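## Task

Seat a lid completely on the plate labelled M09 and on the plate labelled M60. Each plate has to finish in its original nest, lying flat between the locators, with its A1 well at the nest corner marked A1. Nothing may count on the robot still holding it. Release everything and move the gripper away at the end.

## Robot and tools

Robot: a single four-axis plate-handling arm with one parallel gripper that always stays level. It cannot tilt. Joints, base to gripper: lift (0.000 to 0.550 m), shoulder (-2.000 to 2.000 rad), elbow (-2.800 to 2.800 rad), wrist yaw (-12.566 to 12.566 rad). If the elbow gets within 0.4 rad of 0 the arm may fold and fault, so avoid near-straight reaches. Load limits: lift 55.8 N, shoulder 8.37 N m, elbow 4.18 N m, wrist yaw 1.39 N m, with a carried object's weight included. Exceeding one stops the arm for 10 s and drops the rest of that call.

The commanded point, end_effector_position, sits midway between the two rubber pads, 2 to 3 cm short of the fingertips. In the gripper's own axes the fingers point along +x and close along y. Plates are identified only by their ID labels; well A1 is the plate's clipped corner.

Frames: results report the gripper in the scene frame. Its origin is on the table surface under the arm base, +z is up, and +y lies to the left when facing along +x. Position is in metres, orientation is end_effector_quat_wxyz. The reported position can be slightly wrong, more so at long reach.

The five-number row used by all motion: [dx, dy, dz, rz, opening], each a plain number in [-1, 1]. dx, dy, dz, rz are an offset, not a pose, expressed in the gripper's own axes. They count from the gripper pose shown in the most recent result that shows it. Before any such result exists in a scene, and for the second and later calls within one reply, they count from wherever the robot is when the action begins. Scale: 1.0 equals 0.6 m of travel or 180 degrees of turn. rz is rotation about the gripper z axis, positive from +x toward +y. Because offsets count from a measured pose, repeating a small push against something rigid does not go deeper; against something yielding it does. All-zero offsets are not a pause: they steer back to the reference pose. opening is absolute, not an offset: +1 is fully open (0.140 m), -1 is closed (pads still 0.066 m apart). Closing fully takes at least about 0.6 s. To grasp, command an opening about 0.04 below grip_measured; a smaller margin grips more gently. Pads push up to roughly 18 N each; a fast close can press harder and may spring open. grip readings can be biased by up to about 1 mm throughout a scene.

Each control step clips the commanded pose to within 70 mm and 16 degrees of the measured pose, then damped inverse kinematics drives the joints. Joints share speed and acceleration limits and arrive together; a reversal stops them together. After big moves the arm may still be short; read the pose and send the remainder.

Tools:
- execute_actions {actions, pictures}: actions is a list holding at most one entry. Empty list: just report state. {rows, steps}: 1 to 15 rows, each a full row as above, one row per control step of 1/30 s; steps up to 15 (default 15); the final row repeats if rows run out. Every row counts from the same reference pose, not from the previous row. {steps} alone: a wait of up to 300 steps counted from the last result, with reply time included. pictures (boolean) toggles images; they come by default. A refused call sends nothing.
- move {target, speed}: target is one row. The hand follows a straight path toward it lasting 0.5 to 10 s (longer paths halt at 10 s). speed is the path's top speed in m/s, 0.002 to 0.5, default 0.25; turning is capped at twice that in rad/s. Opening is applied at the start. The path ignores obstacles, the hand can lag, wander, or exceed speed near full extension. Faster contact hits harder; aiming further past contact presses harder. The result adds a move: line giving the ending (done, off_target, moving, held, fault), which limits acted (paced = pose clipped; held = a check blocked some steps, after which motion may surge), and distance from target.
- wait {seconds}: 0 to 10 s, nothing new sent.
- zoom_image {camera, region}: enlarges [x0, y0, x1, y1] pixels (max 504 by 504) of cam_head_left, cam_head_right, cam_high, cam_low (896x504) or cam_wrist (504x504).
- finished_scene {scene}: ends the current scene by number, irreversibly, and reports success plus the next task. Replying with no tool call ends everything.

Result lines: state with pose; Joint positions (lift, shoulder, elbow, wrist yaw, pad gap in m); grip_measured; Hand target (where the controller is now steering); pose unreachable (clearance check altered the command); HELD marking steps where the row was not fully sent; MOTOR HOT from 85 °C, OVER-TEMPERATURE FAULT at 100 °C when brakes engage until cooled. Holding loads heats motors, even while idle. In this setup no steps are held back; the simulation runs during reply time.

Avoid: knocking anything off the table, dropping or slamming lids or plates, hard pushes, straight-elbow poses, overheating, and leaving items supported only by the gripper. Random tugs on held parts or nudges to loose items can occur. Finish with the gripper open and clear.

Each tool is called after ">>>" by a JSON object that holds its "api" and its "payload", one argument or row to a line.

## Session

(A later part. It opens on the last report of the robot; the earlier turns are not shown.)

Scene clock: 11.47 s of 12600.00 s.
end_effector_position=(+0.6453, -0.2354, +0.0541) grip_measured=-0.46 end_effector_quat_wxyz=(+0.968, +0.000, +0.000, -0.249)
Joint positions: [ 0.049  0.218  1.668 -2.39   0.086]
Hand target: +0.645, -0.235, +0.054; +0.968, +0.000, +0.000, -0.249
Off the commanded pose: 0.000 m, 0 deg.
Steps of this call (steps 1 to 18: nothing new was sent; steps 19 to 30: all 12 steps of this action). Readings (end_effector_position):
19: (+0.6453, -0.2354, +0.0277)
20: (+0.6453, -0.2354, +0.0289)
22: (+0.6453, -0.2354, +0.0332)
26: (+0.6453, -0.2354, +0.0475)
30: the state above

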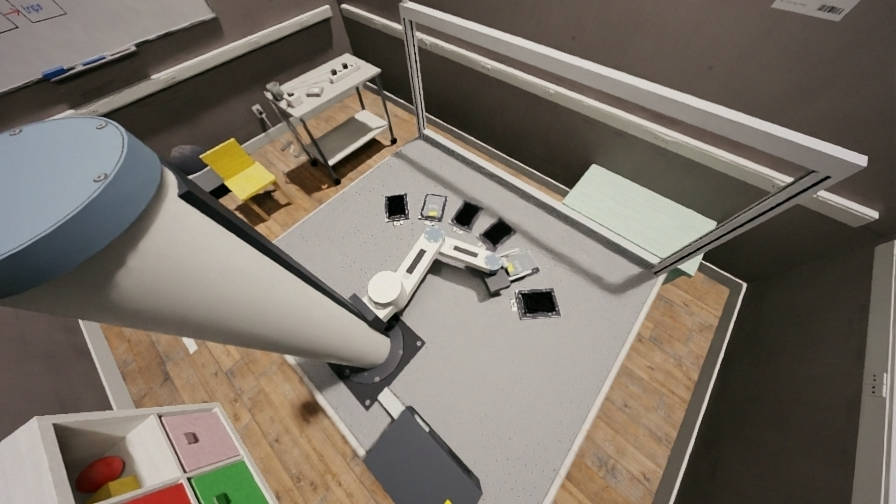

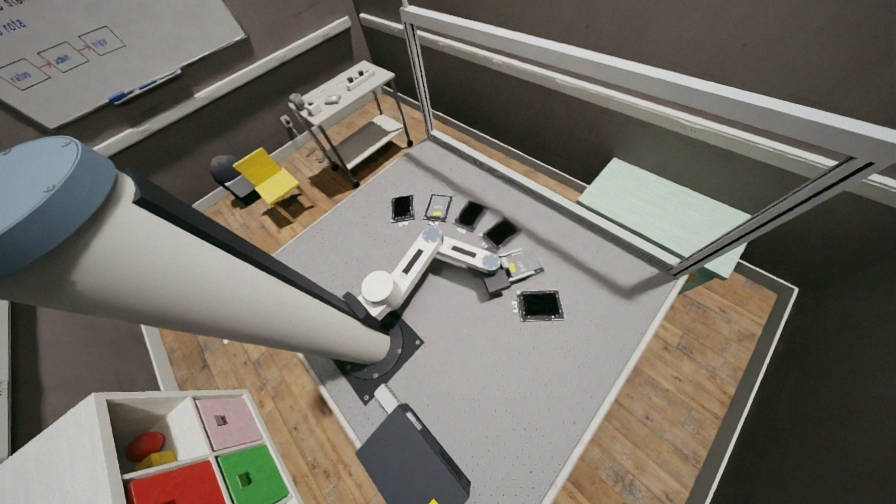

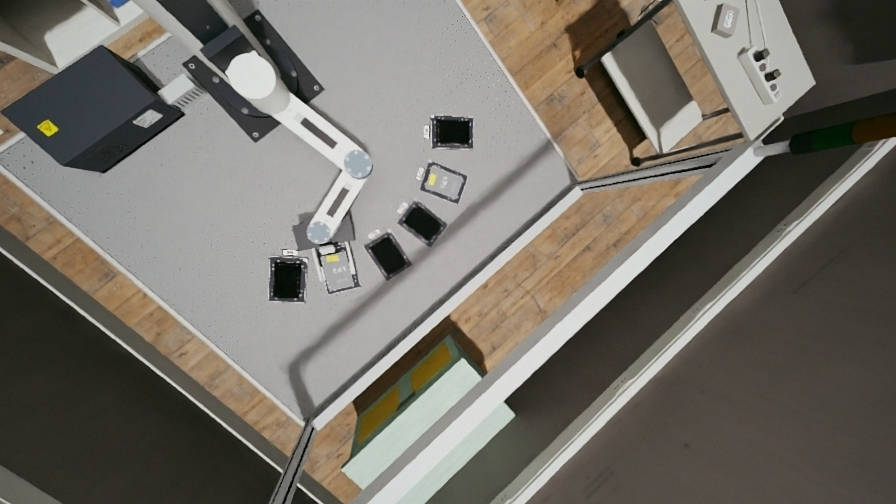

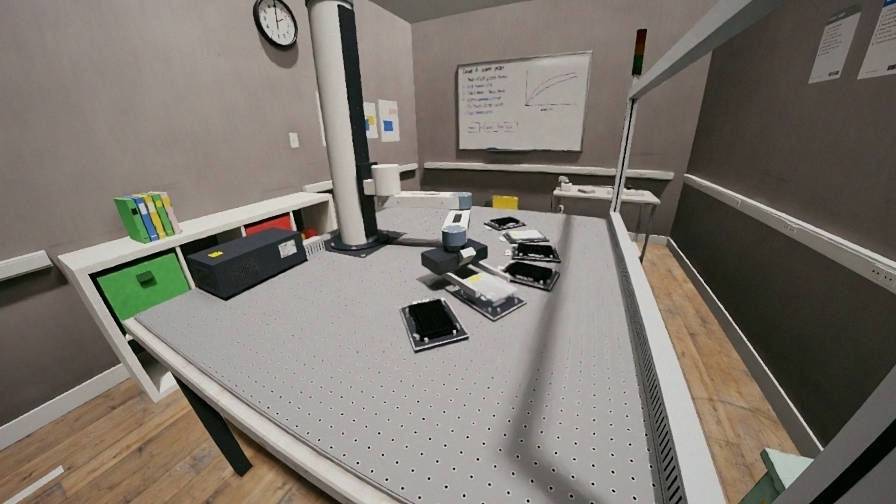

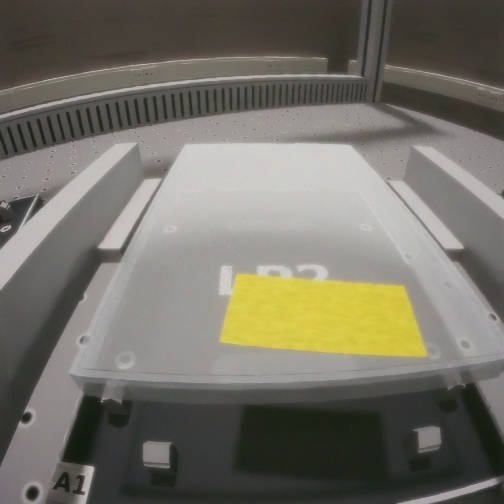

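>>> {"api": "execute_actions", "payload": {
  "actions": [
    {"rows": [[0.003,0,0,0.002,-0.51],[0.007,-0.0006,0,0.004,-0.51]], "steps": 9}
  ]
}}

Scene clock: 15.20 s of 12600.00 s.
end_effector_position=(+0.7223, -0.0681, +0.0541) grip_measured=-0.46 end_effector_quat_wxyz=(+0.997, +0.000, +0.000, -0.081)
Joint positions: [ 0.049  0.489  1.823 -2.474  0.086]
Hand target: +0.722, -0.068, +0.054; +0.997, +0.000, +0.000, -0.081
Off the commanded pose: 0.000 m, 0 deg.
Steps of this call (steps 1 to 28: nothing new was sent; steps 29 to 37: all 9 steps of this action). Readings (end_effector_position):
29: (+0.7186, -0.0669, +0.0541)
30: (+0.7203, -0.0670, +0.0541)
32: (+0.7223, -0.0681, +0.0541)
36: (+0.7223, -0.0681, +0.0541)
37: the state above

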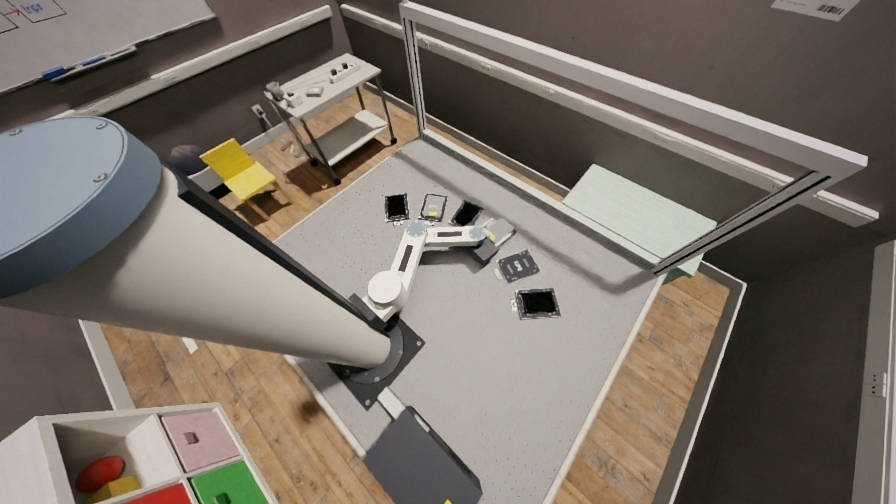

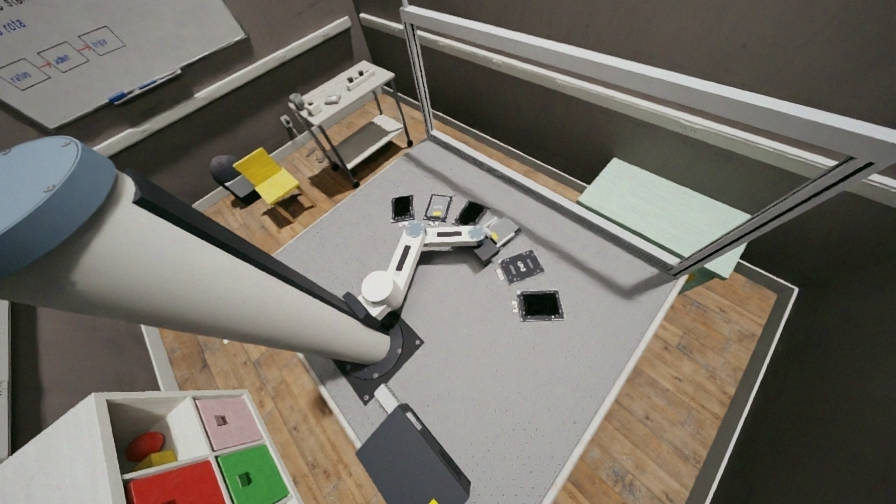

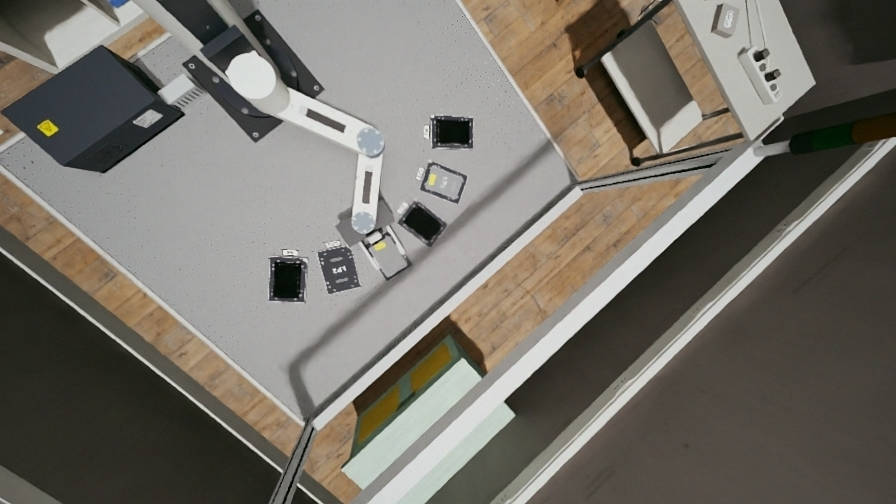

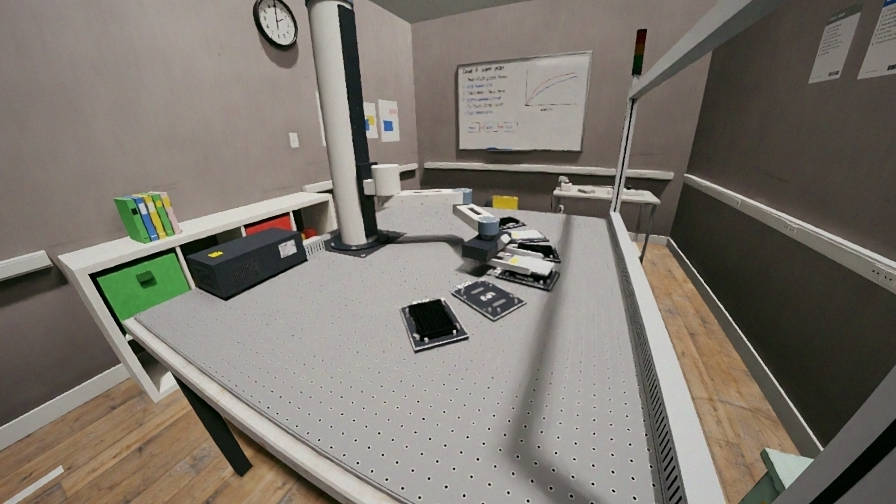

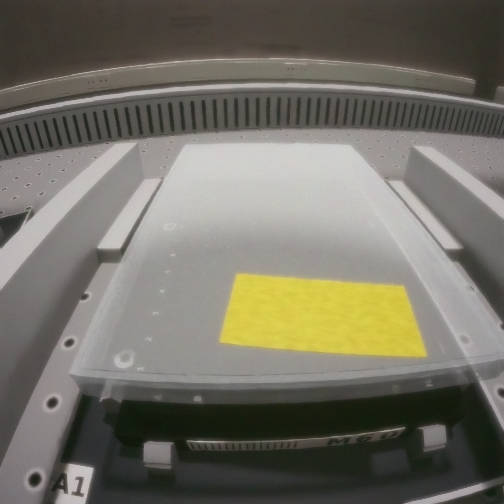

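>>> {"api": "execute_actions", "payload": {
  "actions": [
    {"rows": [[0.0005,0,-0.003,0.0015,-0.51],[0.0005,0,-0.006,0.0015,-0.51],[0.0005,0,-0.009,0.0015,-0.51],[0.0005,0,-0.012,0.0015,-0.51],[0.0005,0,-0.015,0.0015,-0.51],[0.0005,0,-0.018,0.0015,-0.51]], "steps": 9}
  ]
}}

>>> {"api": "zoom_image", "payload": {
  "camera": "cam_wrist",
  "region": [40, 300, 292, 504]
}}

>>> {"api": "zoom_image", "payload": {
  "camera": "cam_wrist",
  "region": [336, 280, 504, 448]
}}

Scene clock: 16.73 s of 12600.00 s.
end_effector_position=(+0.7226, -0.0682, +0.0432) grip_measured=-0.46 end_effector_quat_wxyz=(+0.997, +0.000, +0.000, -0.079)
Joint positions: [ 0.038  0.487  1.824 -2.469  0.086]
Hand target: +0.723, -0.068, +0.043; +0.997, +0.000, +0.000, -0.079
Off the commanded pose: 0.000 m, 0 deg.
Steps of this call (steps 1 to 37: nothing new was sent; steps 38 to 46: all 9 steps of this action). Readings (end_effector_position):
38: (+0.7224, -0.0680, +0.0538)
39: (+0.7226, -0.0681, +0.0522)
41: (+0.7226, -0.0682, +0.0485)
45: (+0.7226, -0.0682, +0.0431)
46: the state above

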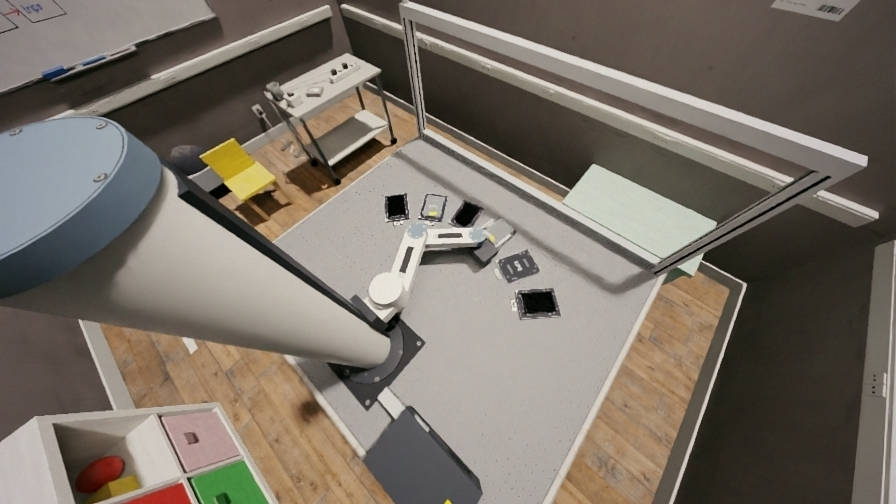

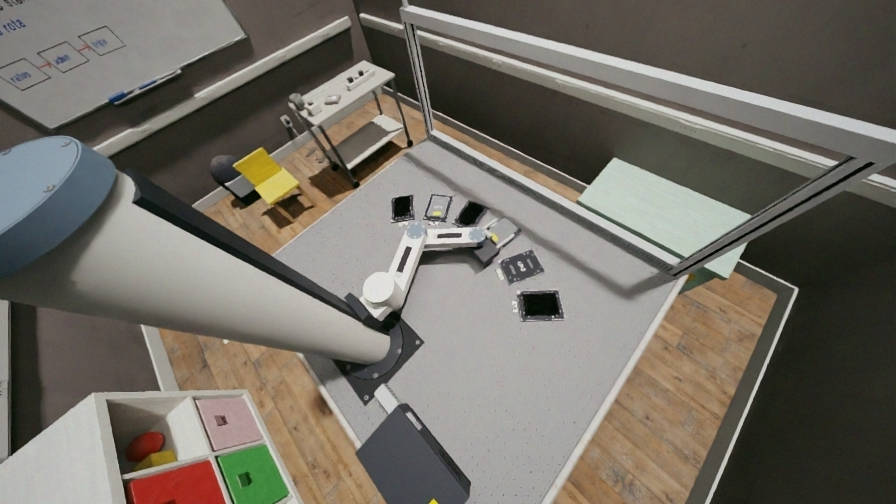

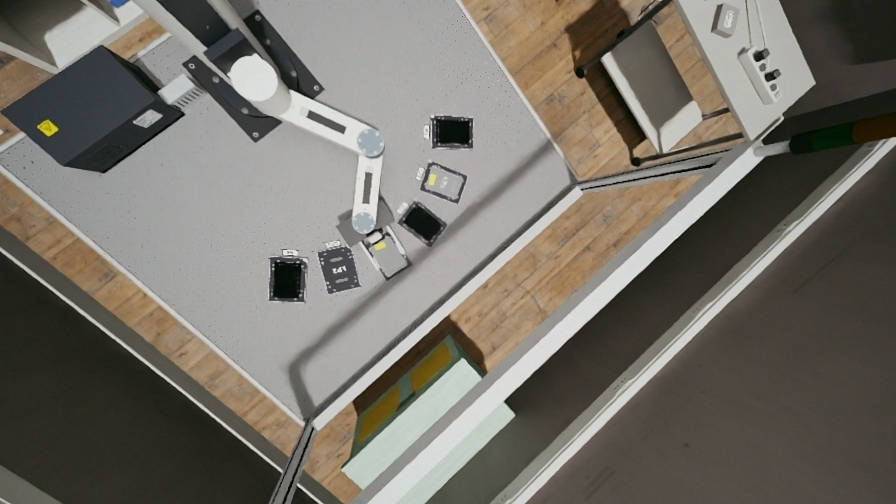

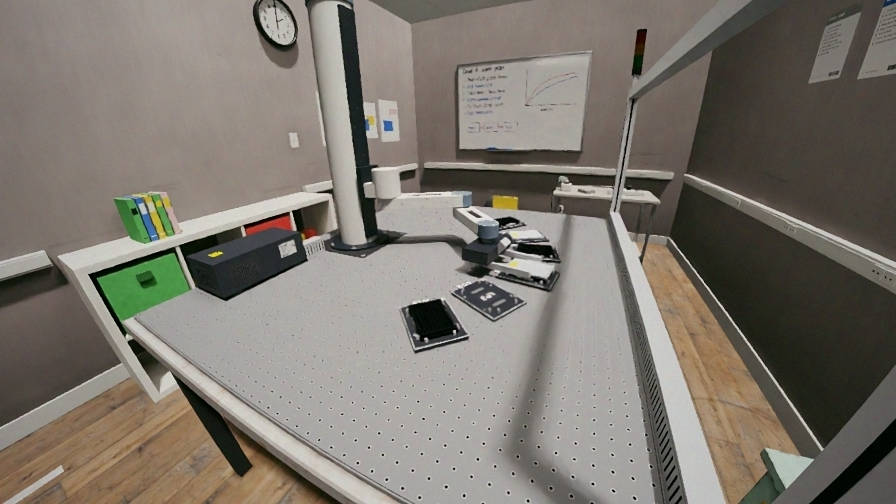

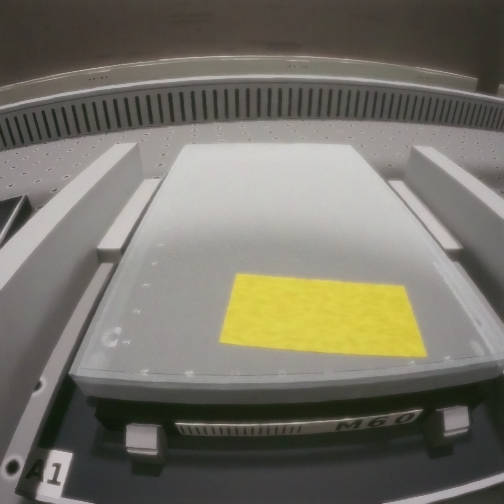

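Region (40, 300, 292, 504) of cam_wrist's 504x504 image, scaled by 2.000, with more detail than that image has; it fills the top 408 rows of this view, and the rest is white.

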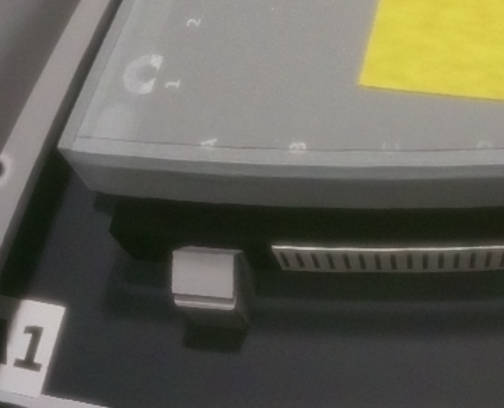

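Region (336, 280, 504, 448) of cam_wrist's 504x504 image, scaled by 3.000, with more detail than that image has.

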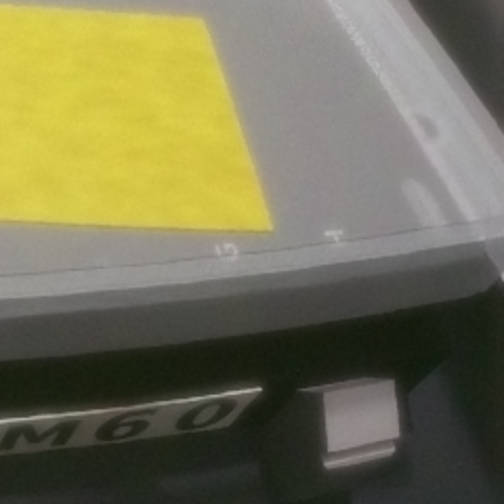

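>>> {"api": "execute_actions", "payload": {
  "actions": [
    {"rows": [[-0.0015,0,-0.0005,0,-0.51],[-0.0015,0,-0.001,0,-0.51],[-0.0015,0,-0.0018,0,-0.51],[-0.0015,0,-0.0026,0,-0.51],[-0.0015,0,-0.0034,0,-0.51],[-0.0015,0,-0.0041,0,-0.51],[-0.0015,0,-0.0048,0,-0.51],[-0.0015,0,-0.0055,0,-0.51],[-0.0015,0,-0.0062,0,-0.51]], "steps": 12}
  ]
}}

>>> {"api": "zoom_image", "payload": {
  "camera": "cam_wrist",
  "region": [40, 300, 292, 504]
}}

Scene clock: 18.13 s of 12600.00 s.
end_effector_position=(+0.7217, -0.0681, +0.0394) grip_measured=-0.46 end_effector_quat_wxyz=(+0.997, +0.000, +0.000, -0.079)
Joint positions: [ 0.034  0.489  1.818 -2.466  0.086]
Hand target: +0.722, -0.068, +0.039; +0.997, +0.000, +0.000, -0.079
Off the commanded pose: 0.000 m, 0 deg.
Steps of this call (steps 1 to 30: nothing new was sent; steps 31 to 42: all 12 steps of this action). Readings (end_effector_position):
31: (+0.7223, -0.0682, +0.0431)
32: (+0.7217, -0.0681, +0.0428)
34: (+0.7217, -0.0681, +0.0419)
38: (+0.7217, -0.0681, +0.0401)
42: the state above

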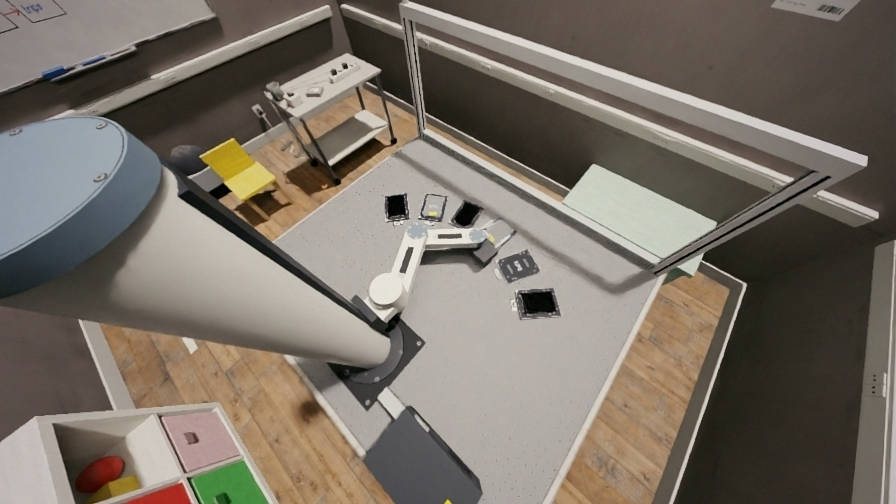

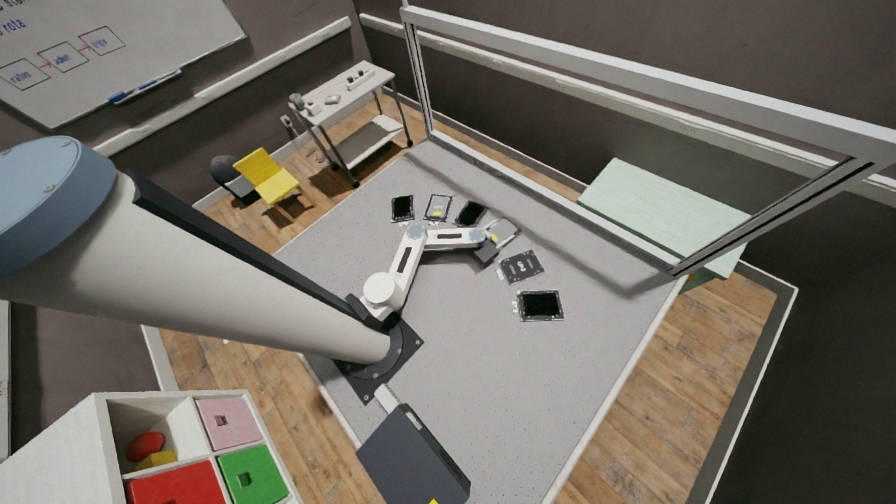

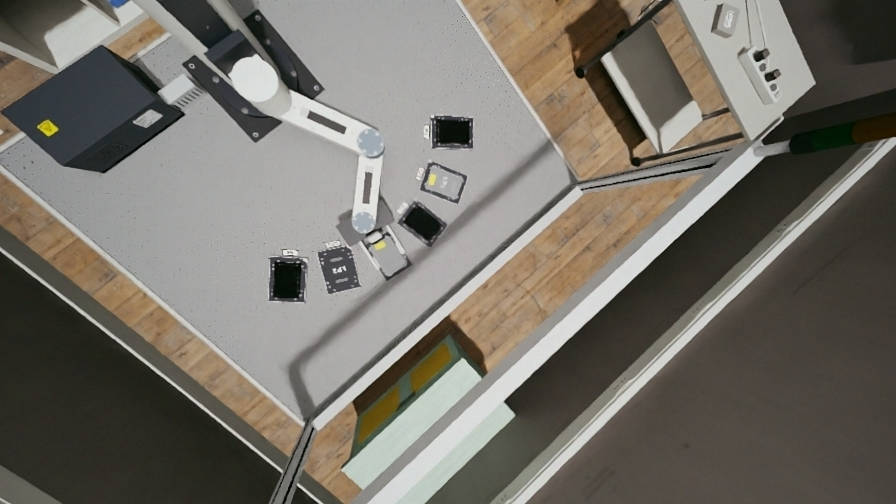

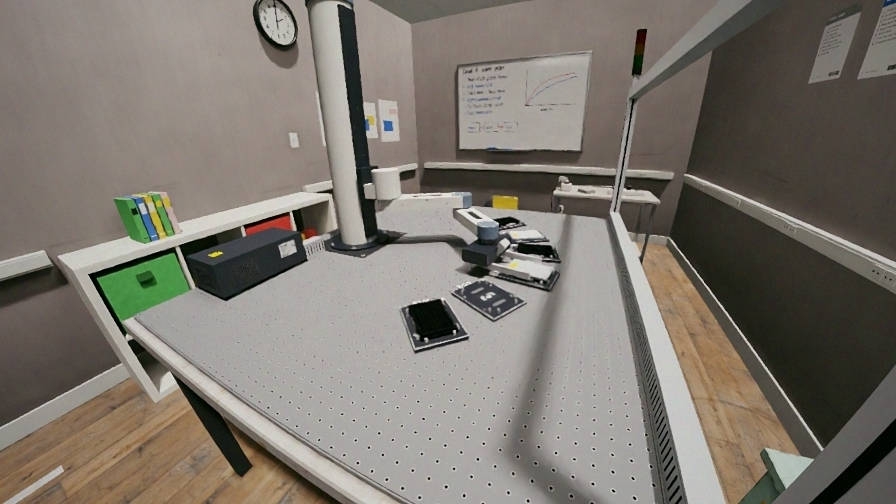

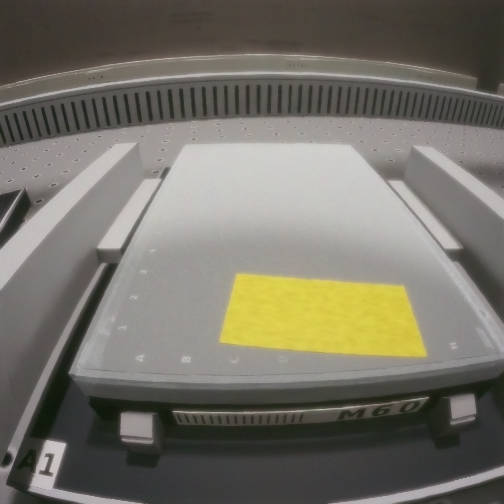

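Region (40, 300, 292, 504) of cam_wrist's 504x504 image, scaled by 2.000, with more detail than that image has; it fills the top 408 rows of this view, and the rest is white.

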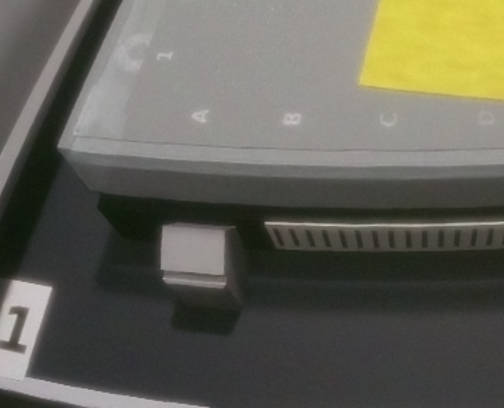

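No tilt. Continue to seat.

>>> {"api": "execute_actions", "payload": {
  "actions": [
    {"rows": [[0,0,-0.0006,0,-0.51],[0,0,-0.0012,0,-0.51],[0,0,-0.0018,0,-0.51],[0,0,-0.0024,0,-0.51],[0,0,-0.003,0,-0.51],[0,0,-0.0035,0,-0.51],[0,0,-0.004,0,-0.51]], "steps": 10}
  ]
}}

>>> {"api": "zoom_image", "payload": {
  "camera": "cam_wrist",
  "region": [40, 300, 292, 504]
}}

Scene clock: 18.97 s of 12600.00 s.
end_effector_position=(+0.7217, -0.0681, +0.0375) grip_measured=-0.46 end_effector_quat_wxyz=(+0.997, +0.000, +0.000, -0.079)
Joint positions: [ 0.033  0.489  1.818 -2.465  0.086]
Hand target: +0.722, -0.068, +0.037; +0.997, +0.000, +0.000, -0.079
Off the commanded pose: 0.000 m, 0 deg.
Steps of this call (steps 1 to 15: nothing new was sent; steps 16 to 25: all 10 steps of this action). Readings (end_effector_position):
16: (+0.7217, -0.0681, +0.0393)
17: (+0.7217, -0.0681, +0.0389)
19: (+0.7217, -0.0681, +0.0382)
23: (+0.7217, -0.0681, +0.0375)
25: the state above

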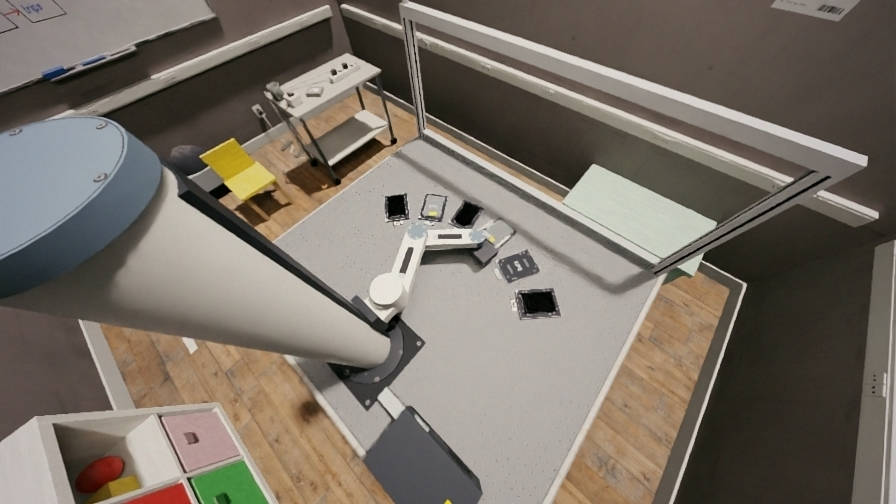

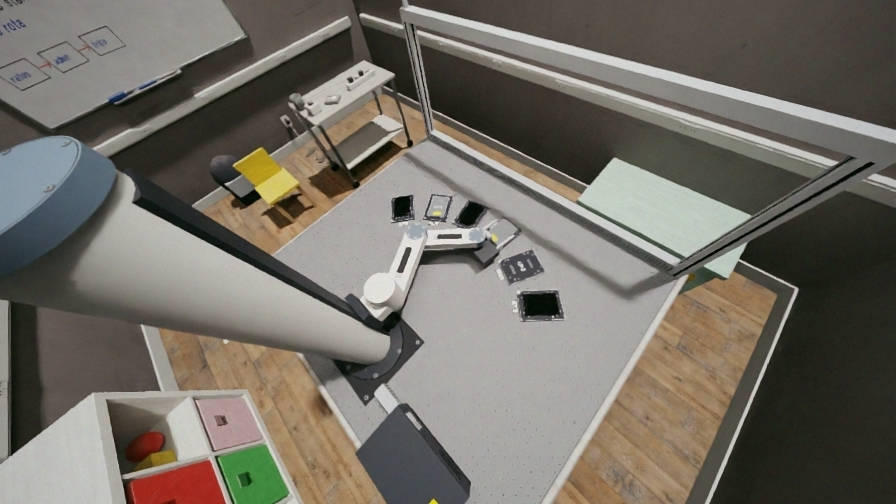

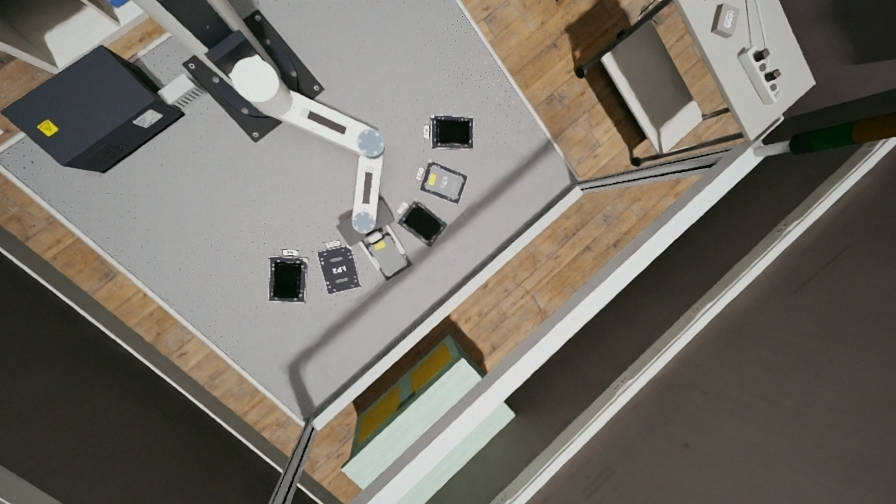

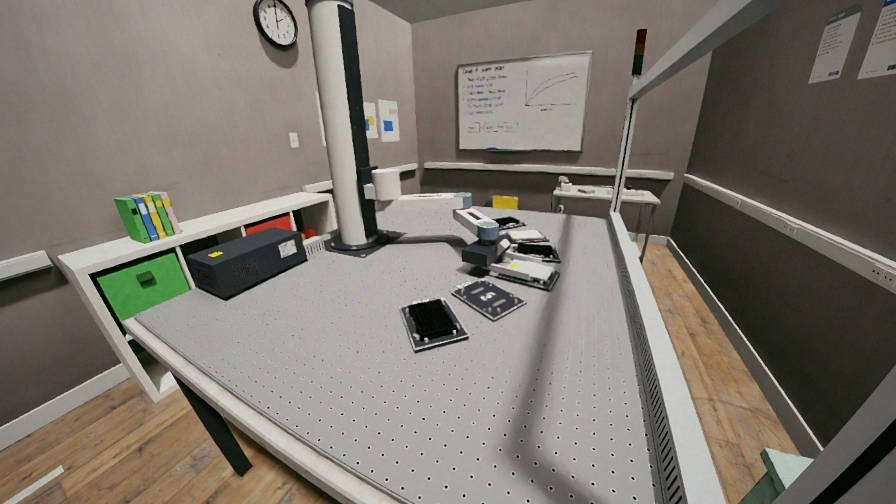

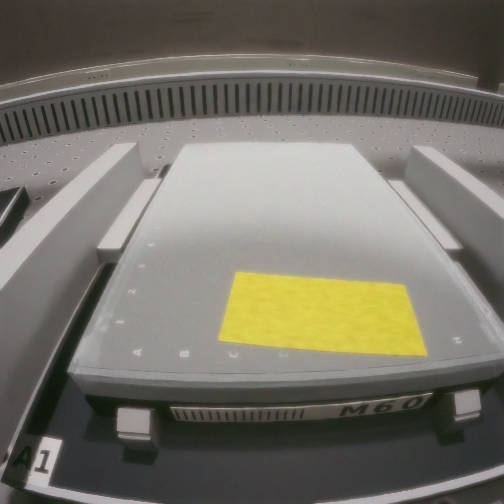

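Region (40, 300, 292, 504) of cam_wrist's 504x504 image, scaled by 2.000, with more detail than that image has; it fills the top 408 rows of this view, and the rest is white.

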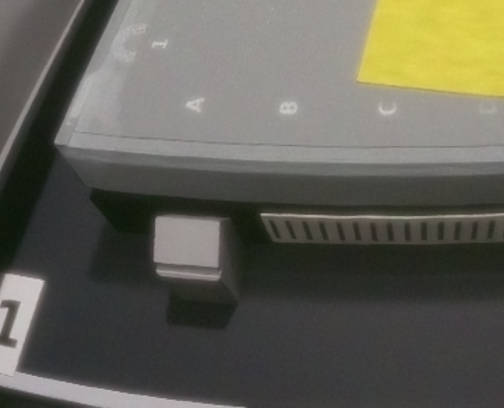

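>>> {"api": "execute_actions", "payload": {
  "actions": [
    {"rows": [[0,0,0.0008,0,-0.46],[0,0,0.0008,0,-0.4],[0,0,0.0008,0,-0.3],[0,0,0.0008,0,-0.15],[0,0,0.0008,0,0],[0,0,0.0008,0,0.2],[0,0,0.01,0,0.4],[0,0,0.03,0,0.6],[0,0.005,0.06,0,0.8],[0,0.01,0.09,0,1],[0,0.02,0.12,0,1],[0,0.03,0.15,0,1],[0,0.03,0.18,0,1],[0,0.03,0.2,0,1]], "steps": 15}
  ]
}}

Scene clock: 20.93 s of 12600.00 s.
end_effector_position=(+0.7226, -0.0626, +0.1006) grip_measured=+0.96 end_effector_quat_wxyz=(+0.997, +0.000, +0.000, -0.079)
Joint positions: [ 0.096  0.502  1.821 -2.48   0.139]
Hand target: +0.725, -0.051, +0.155; +0.997, +0.000, +0.000, -0.078
Off the commanded pose: 0.058 m, 0 deg; position clipped at the last step of the last action.
Steps of this call (steps 1 to 44: nothing new was sent; steps 45 to 59: all 15 steps of this action). Readings (end_effector_position):
45: (+0.7217, -0.0681, +0.0377)
46: (+0.7217, -0.0681, +0.0382)
48: (+0.7217, -0.0681, +0.0380)
52: (+0.7217, -0.0681, +0.0399)
59: the state above

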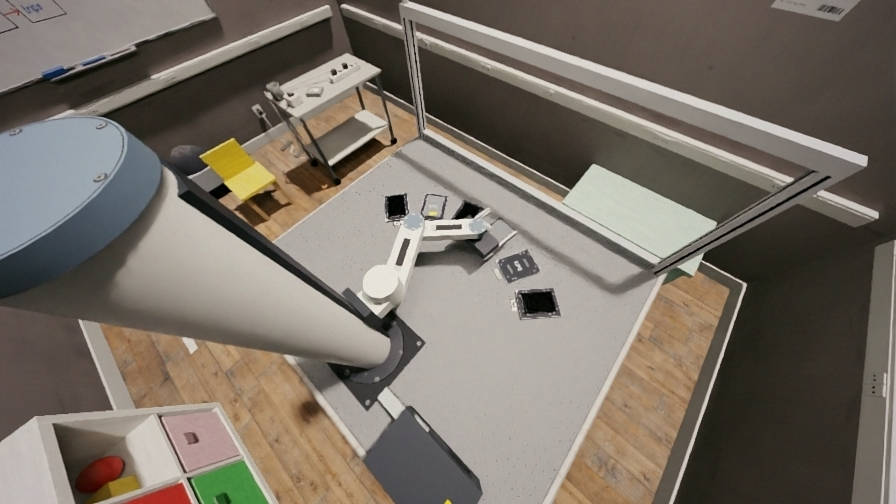

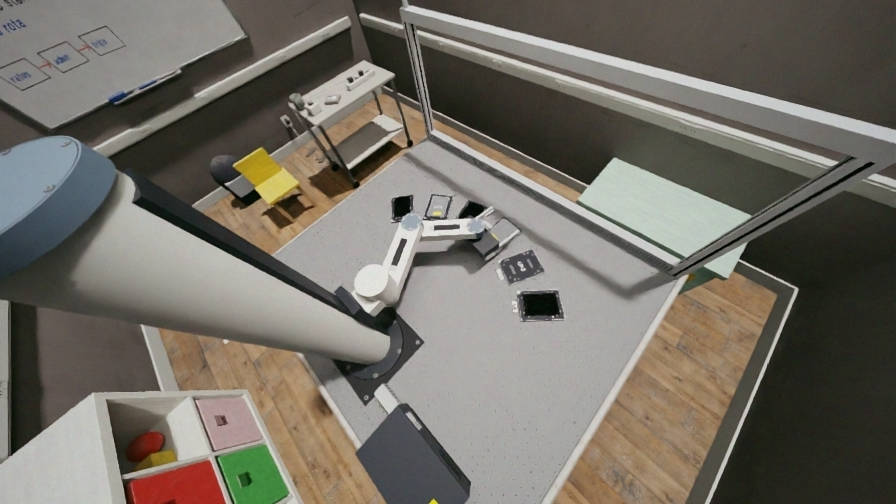

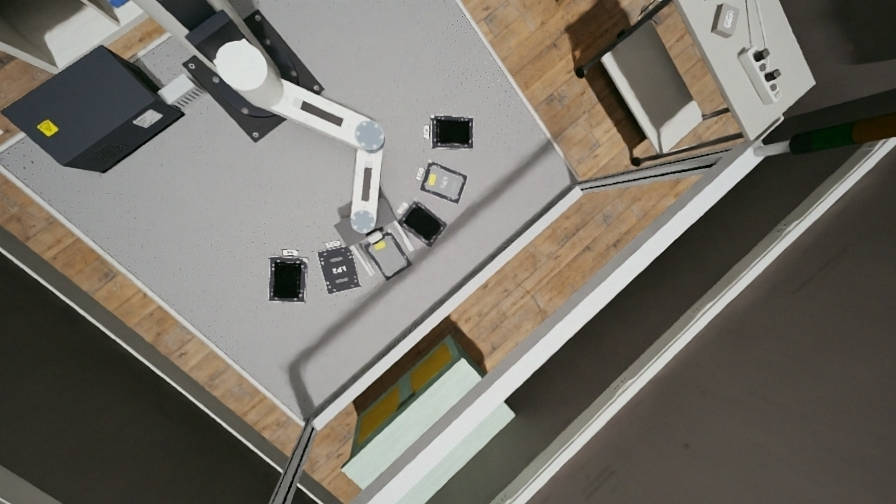

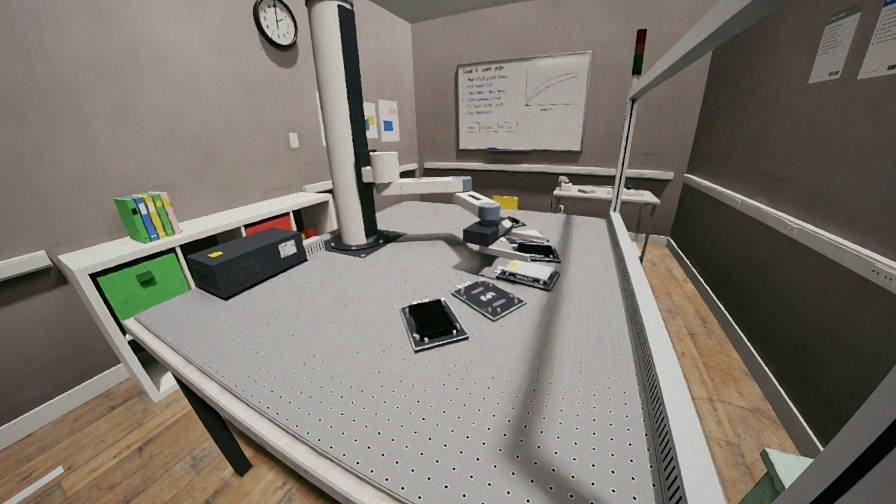

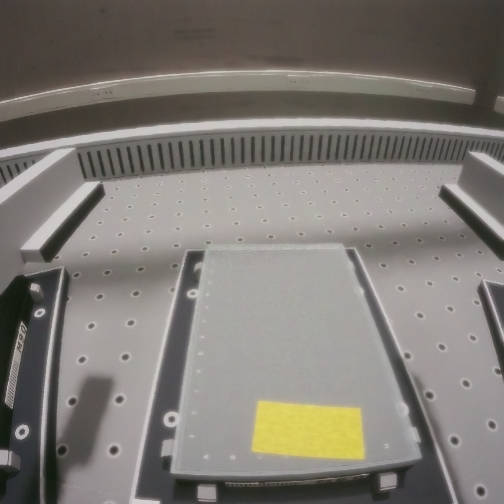

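>>> {"api": "zoom_image", "payload": {
  "camera": "cam_wrist",
  "region": [0, 300, 80, 420]
}}

Region (0, 300, 80, 420) of cam_wrist's 504x504 image, scaled by 4.200, with more detail than that image has.

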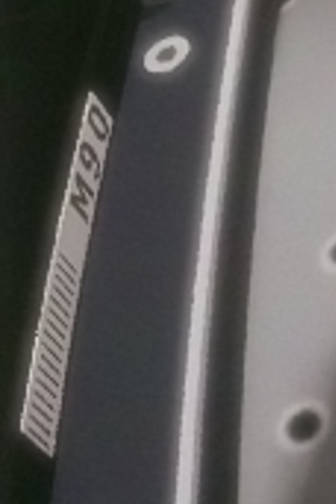

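>>> {"api": "move", "payload": {
  "target": [-0.2063, 0.5268, 0.01, 0.2058, 1],
  "speed": 0.5
}}

>>> {"api": "zoom_image", "payload": {
  "camera": "cam_wrist",
  "region": [0, 290, 100, 440]
}}

Scene clock: 22.90 s of 12600.00 s.
end_effector_position=(+0.6502, +0.2693, +0.1066) grip_measured=+1.00 end_effector_quat_wxyz=(+0.970, +0.000, +0.000, +0.242)
Joint positions: [ 0.102  1.139  1.789 -2.439  0.14 ]
Hand target: +0.650, +0.269, +0.107; +0.970, +0.000, +0.000, +0.242
Off the commanded pose: 0.000 m, 0 deg.
move: done

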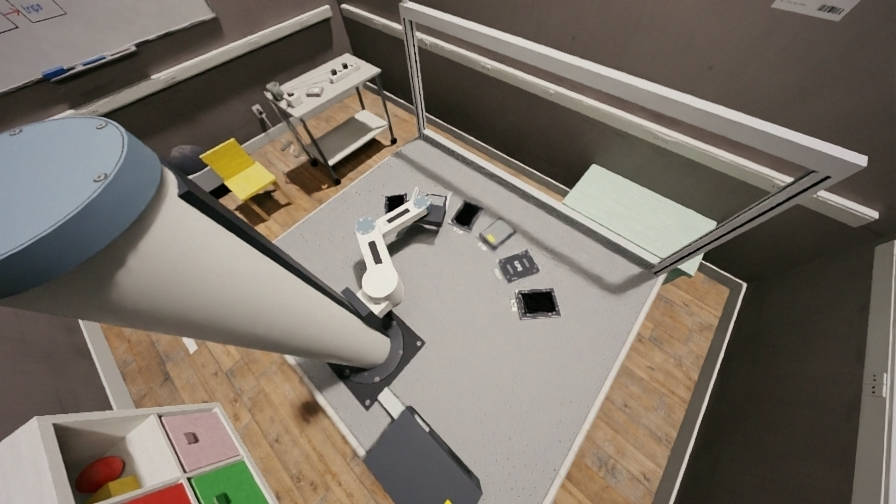

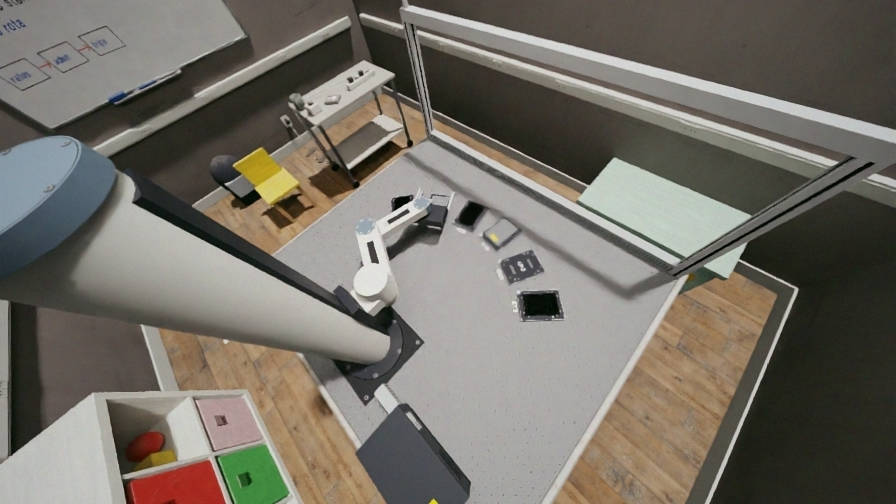

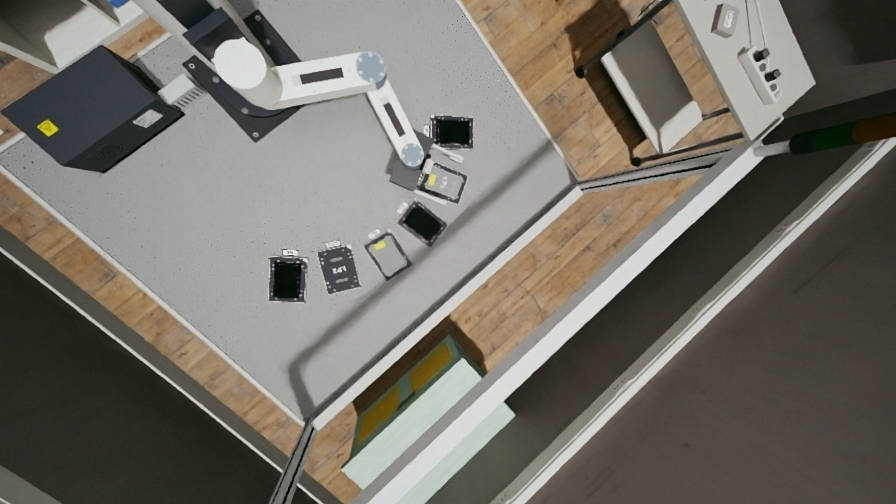

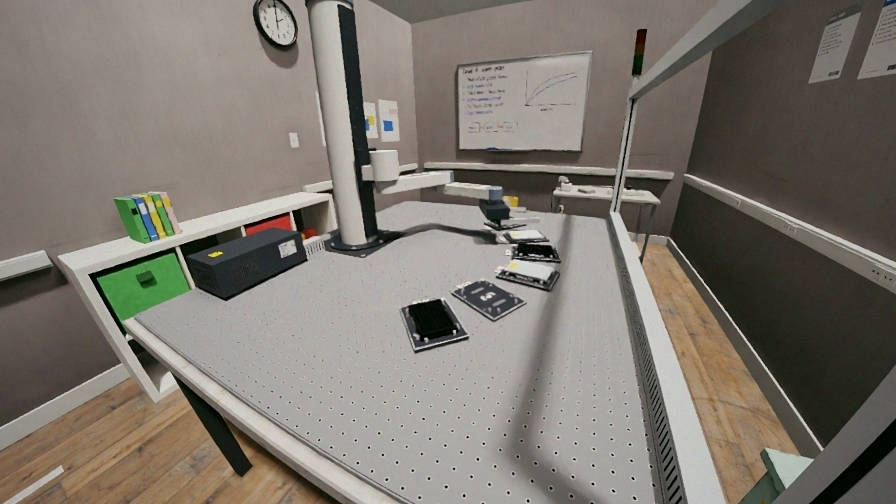

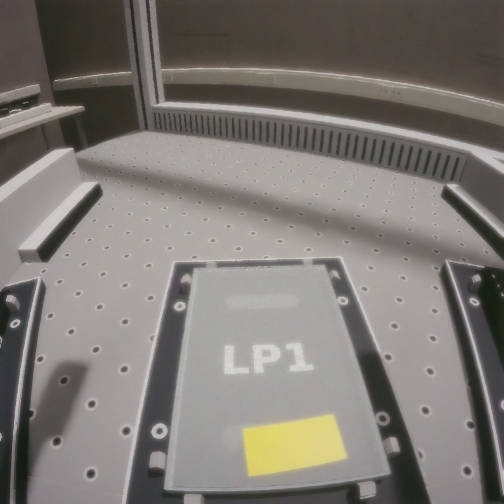

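Region (0, 290, 100, 440) of cam_wrist's 504x504 image, scaled by 3.360, with more detail than that image has.

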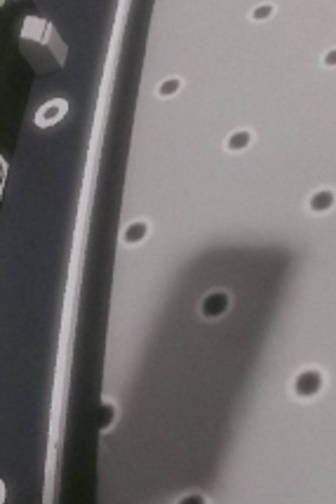

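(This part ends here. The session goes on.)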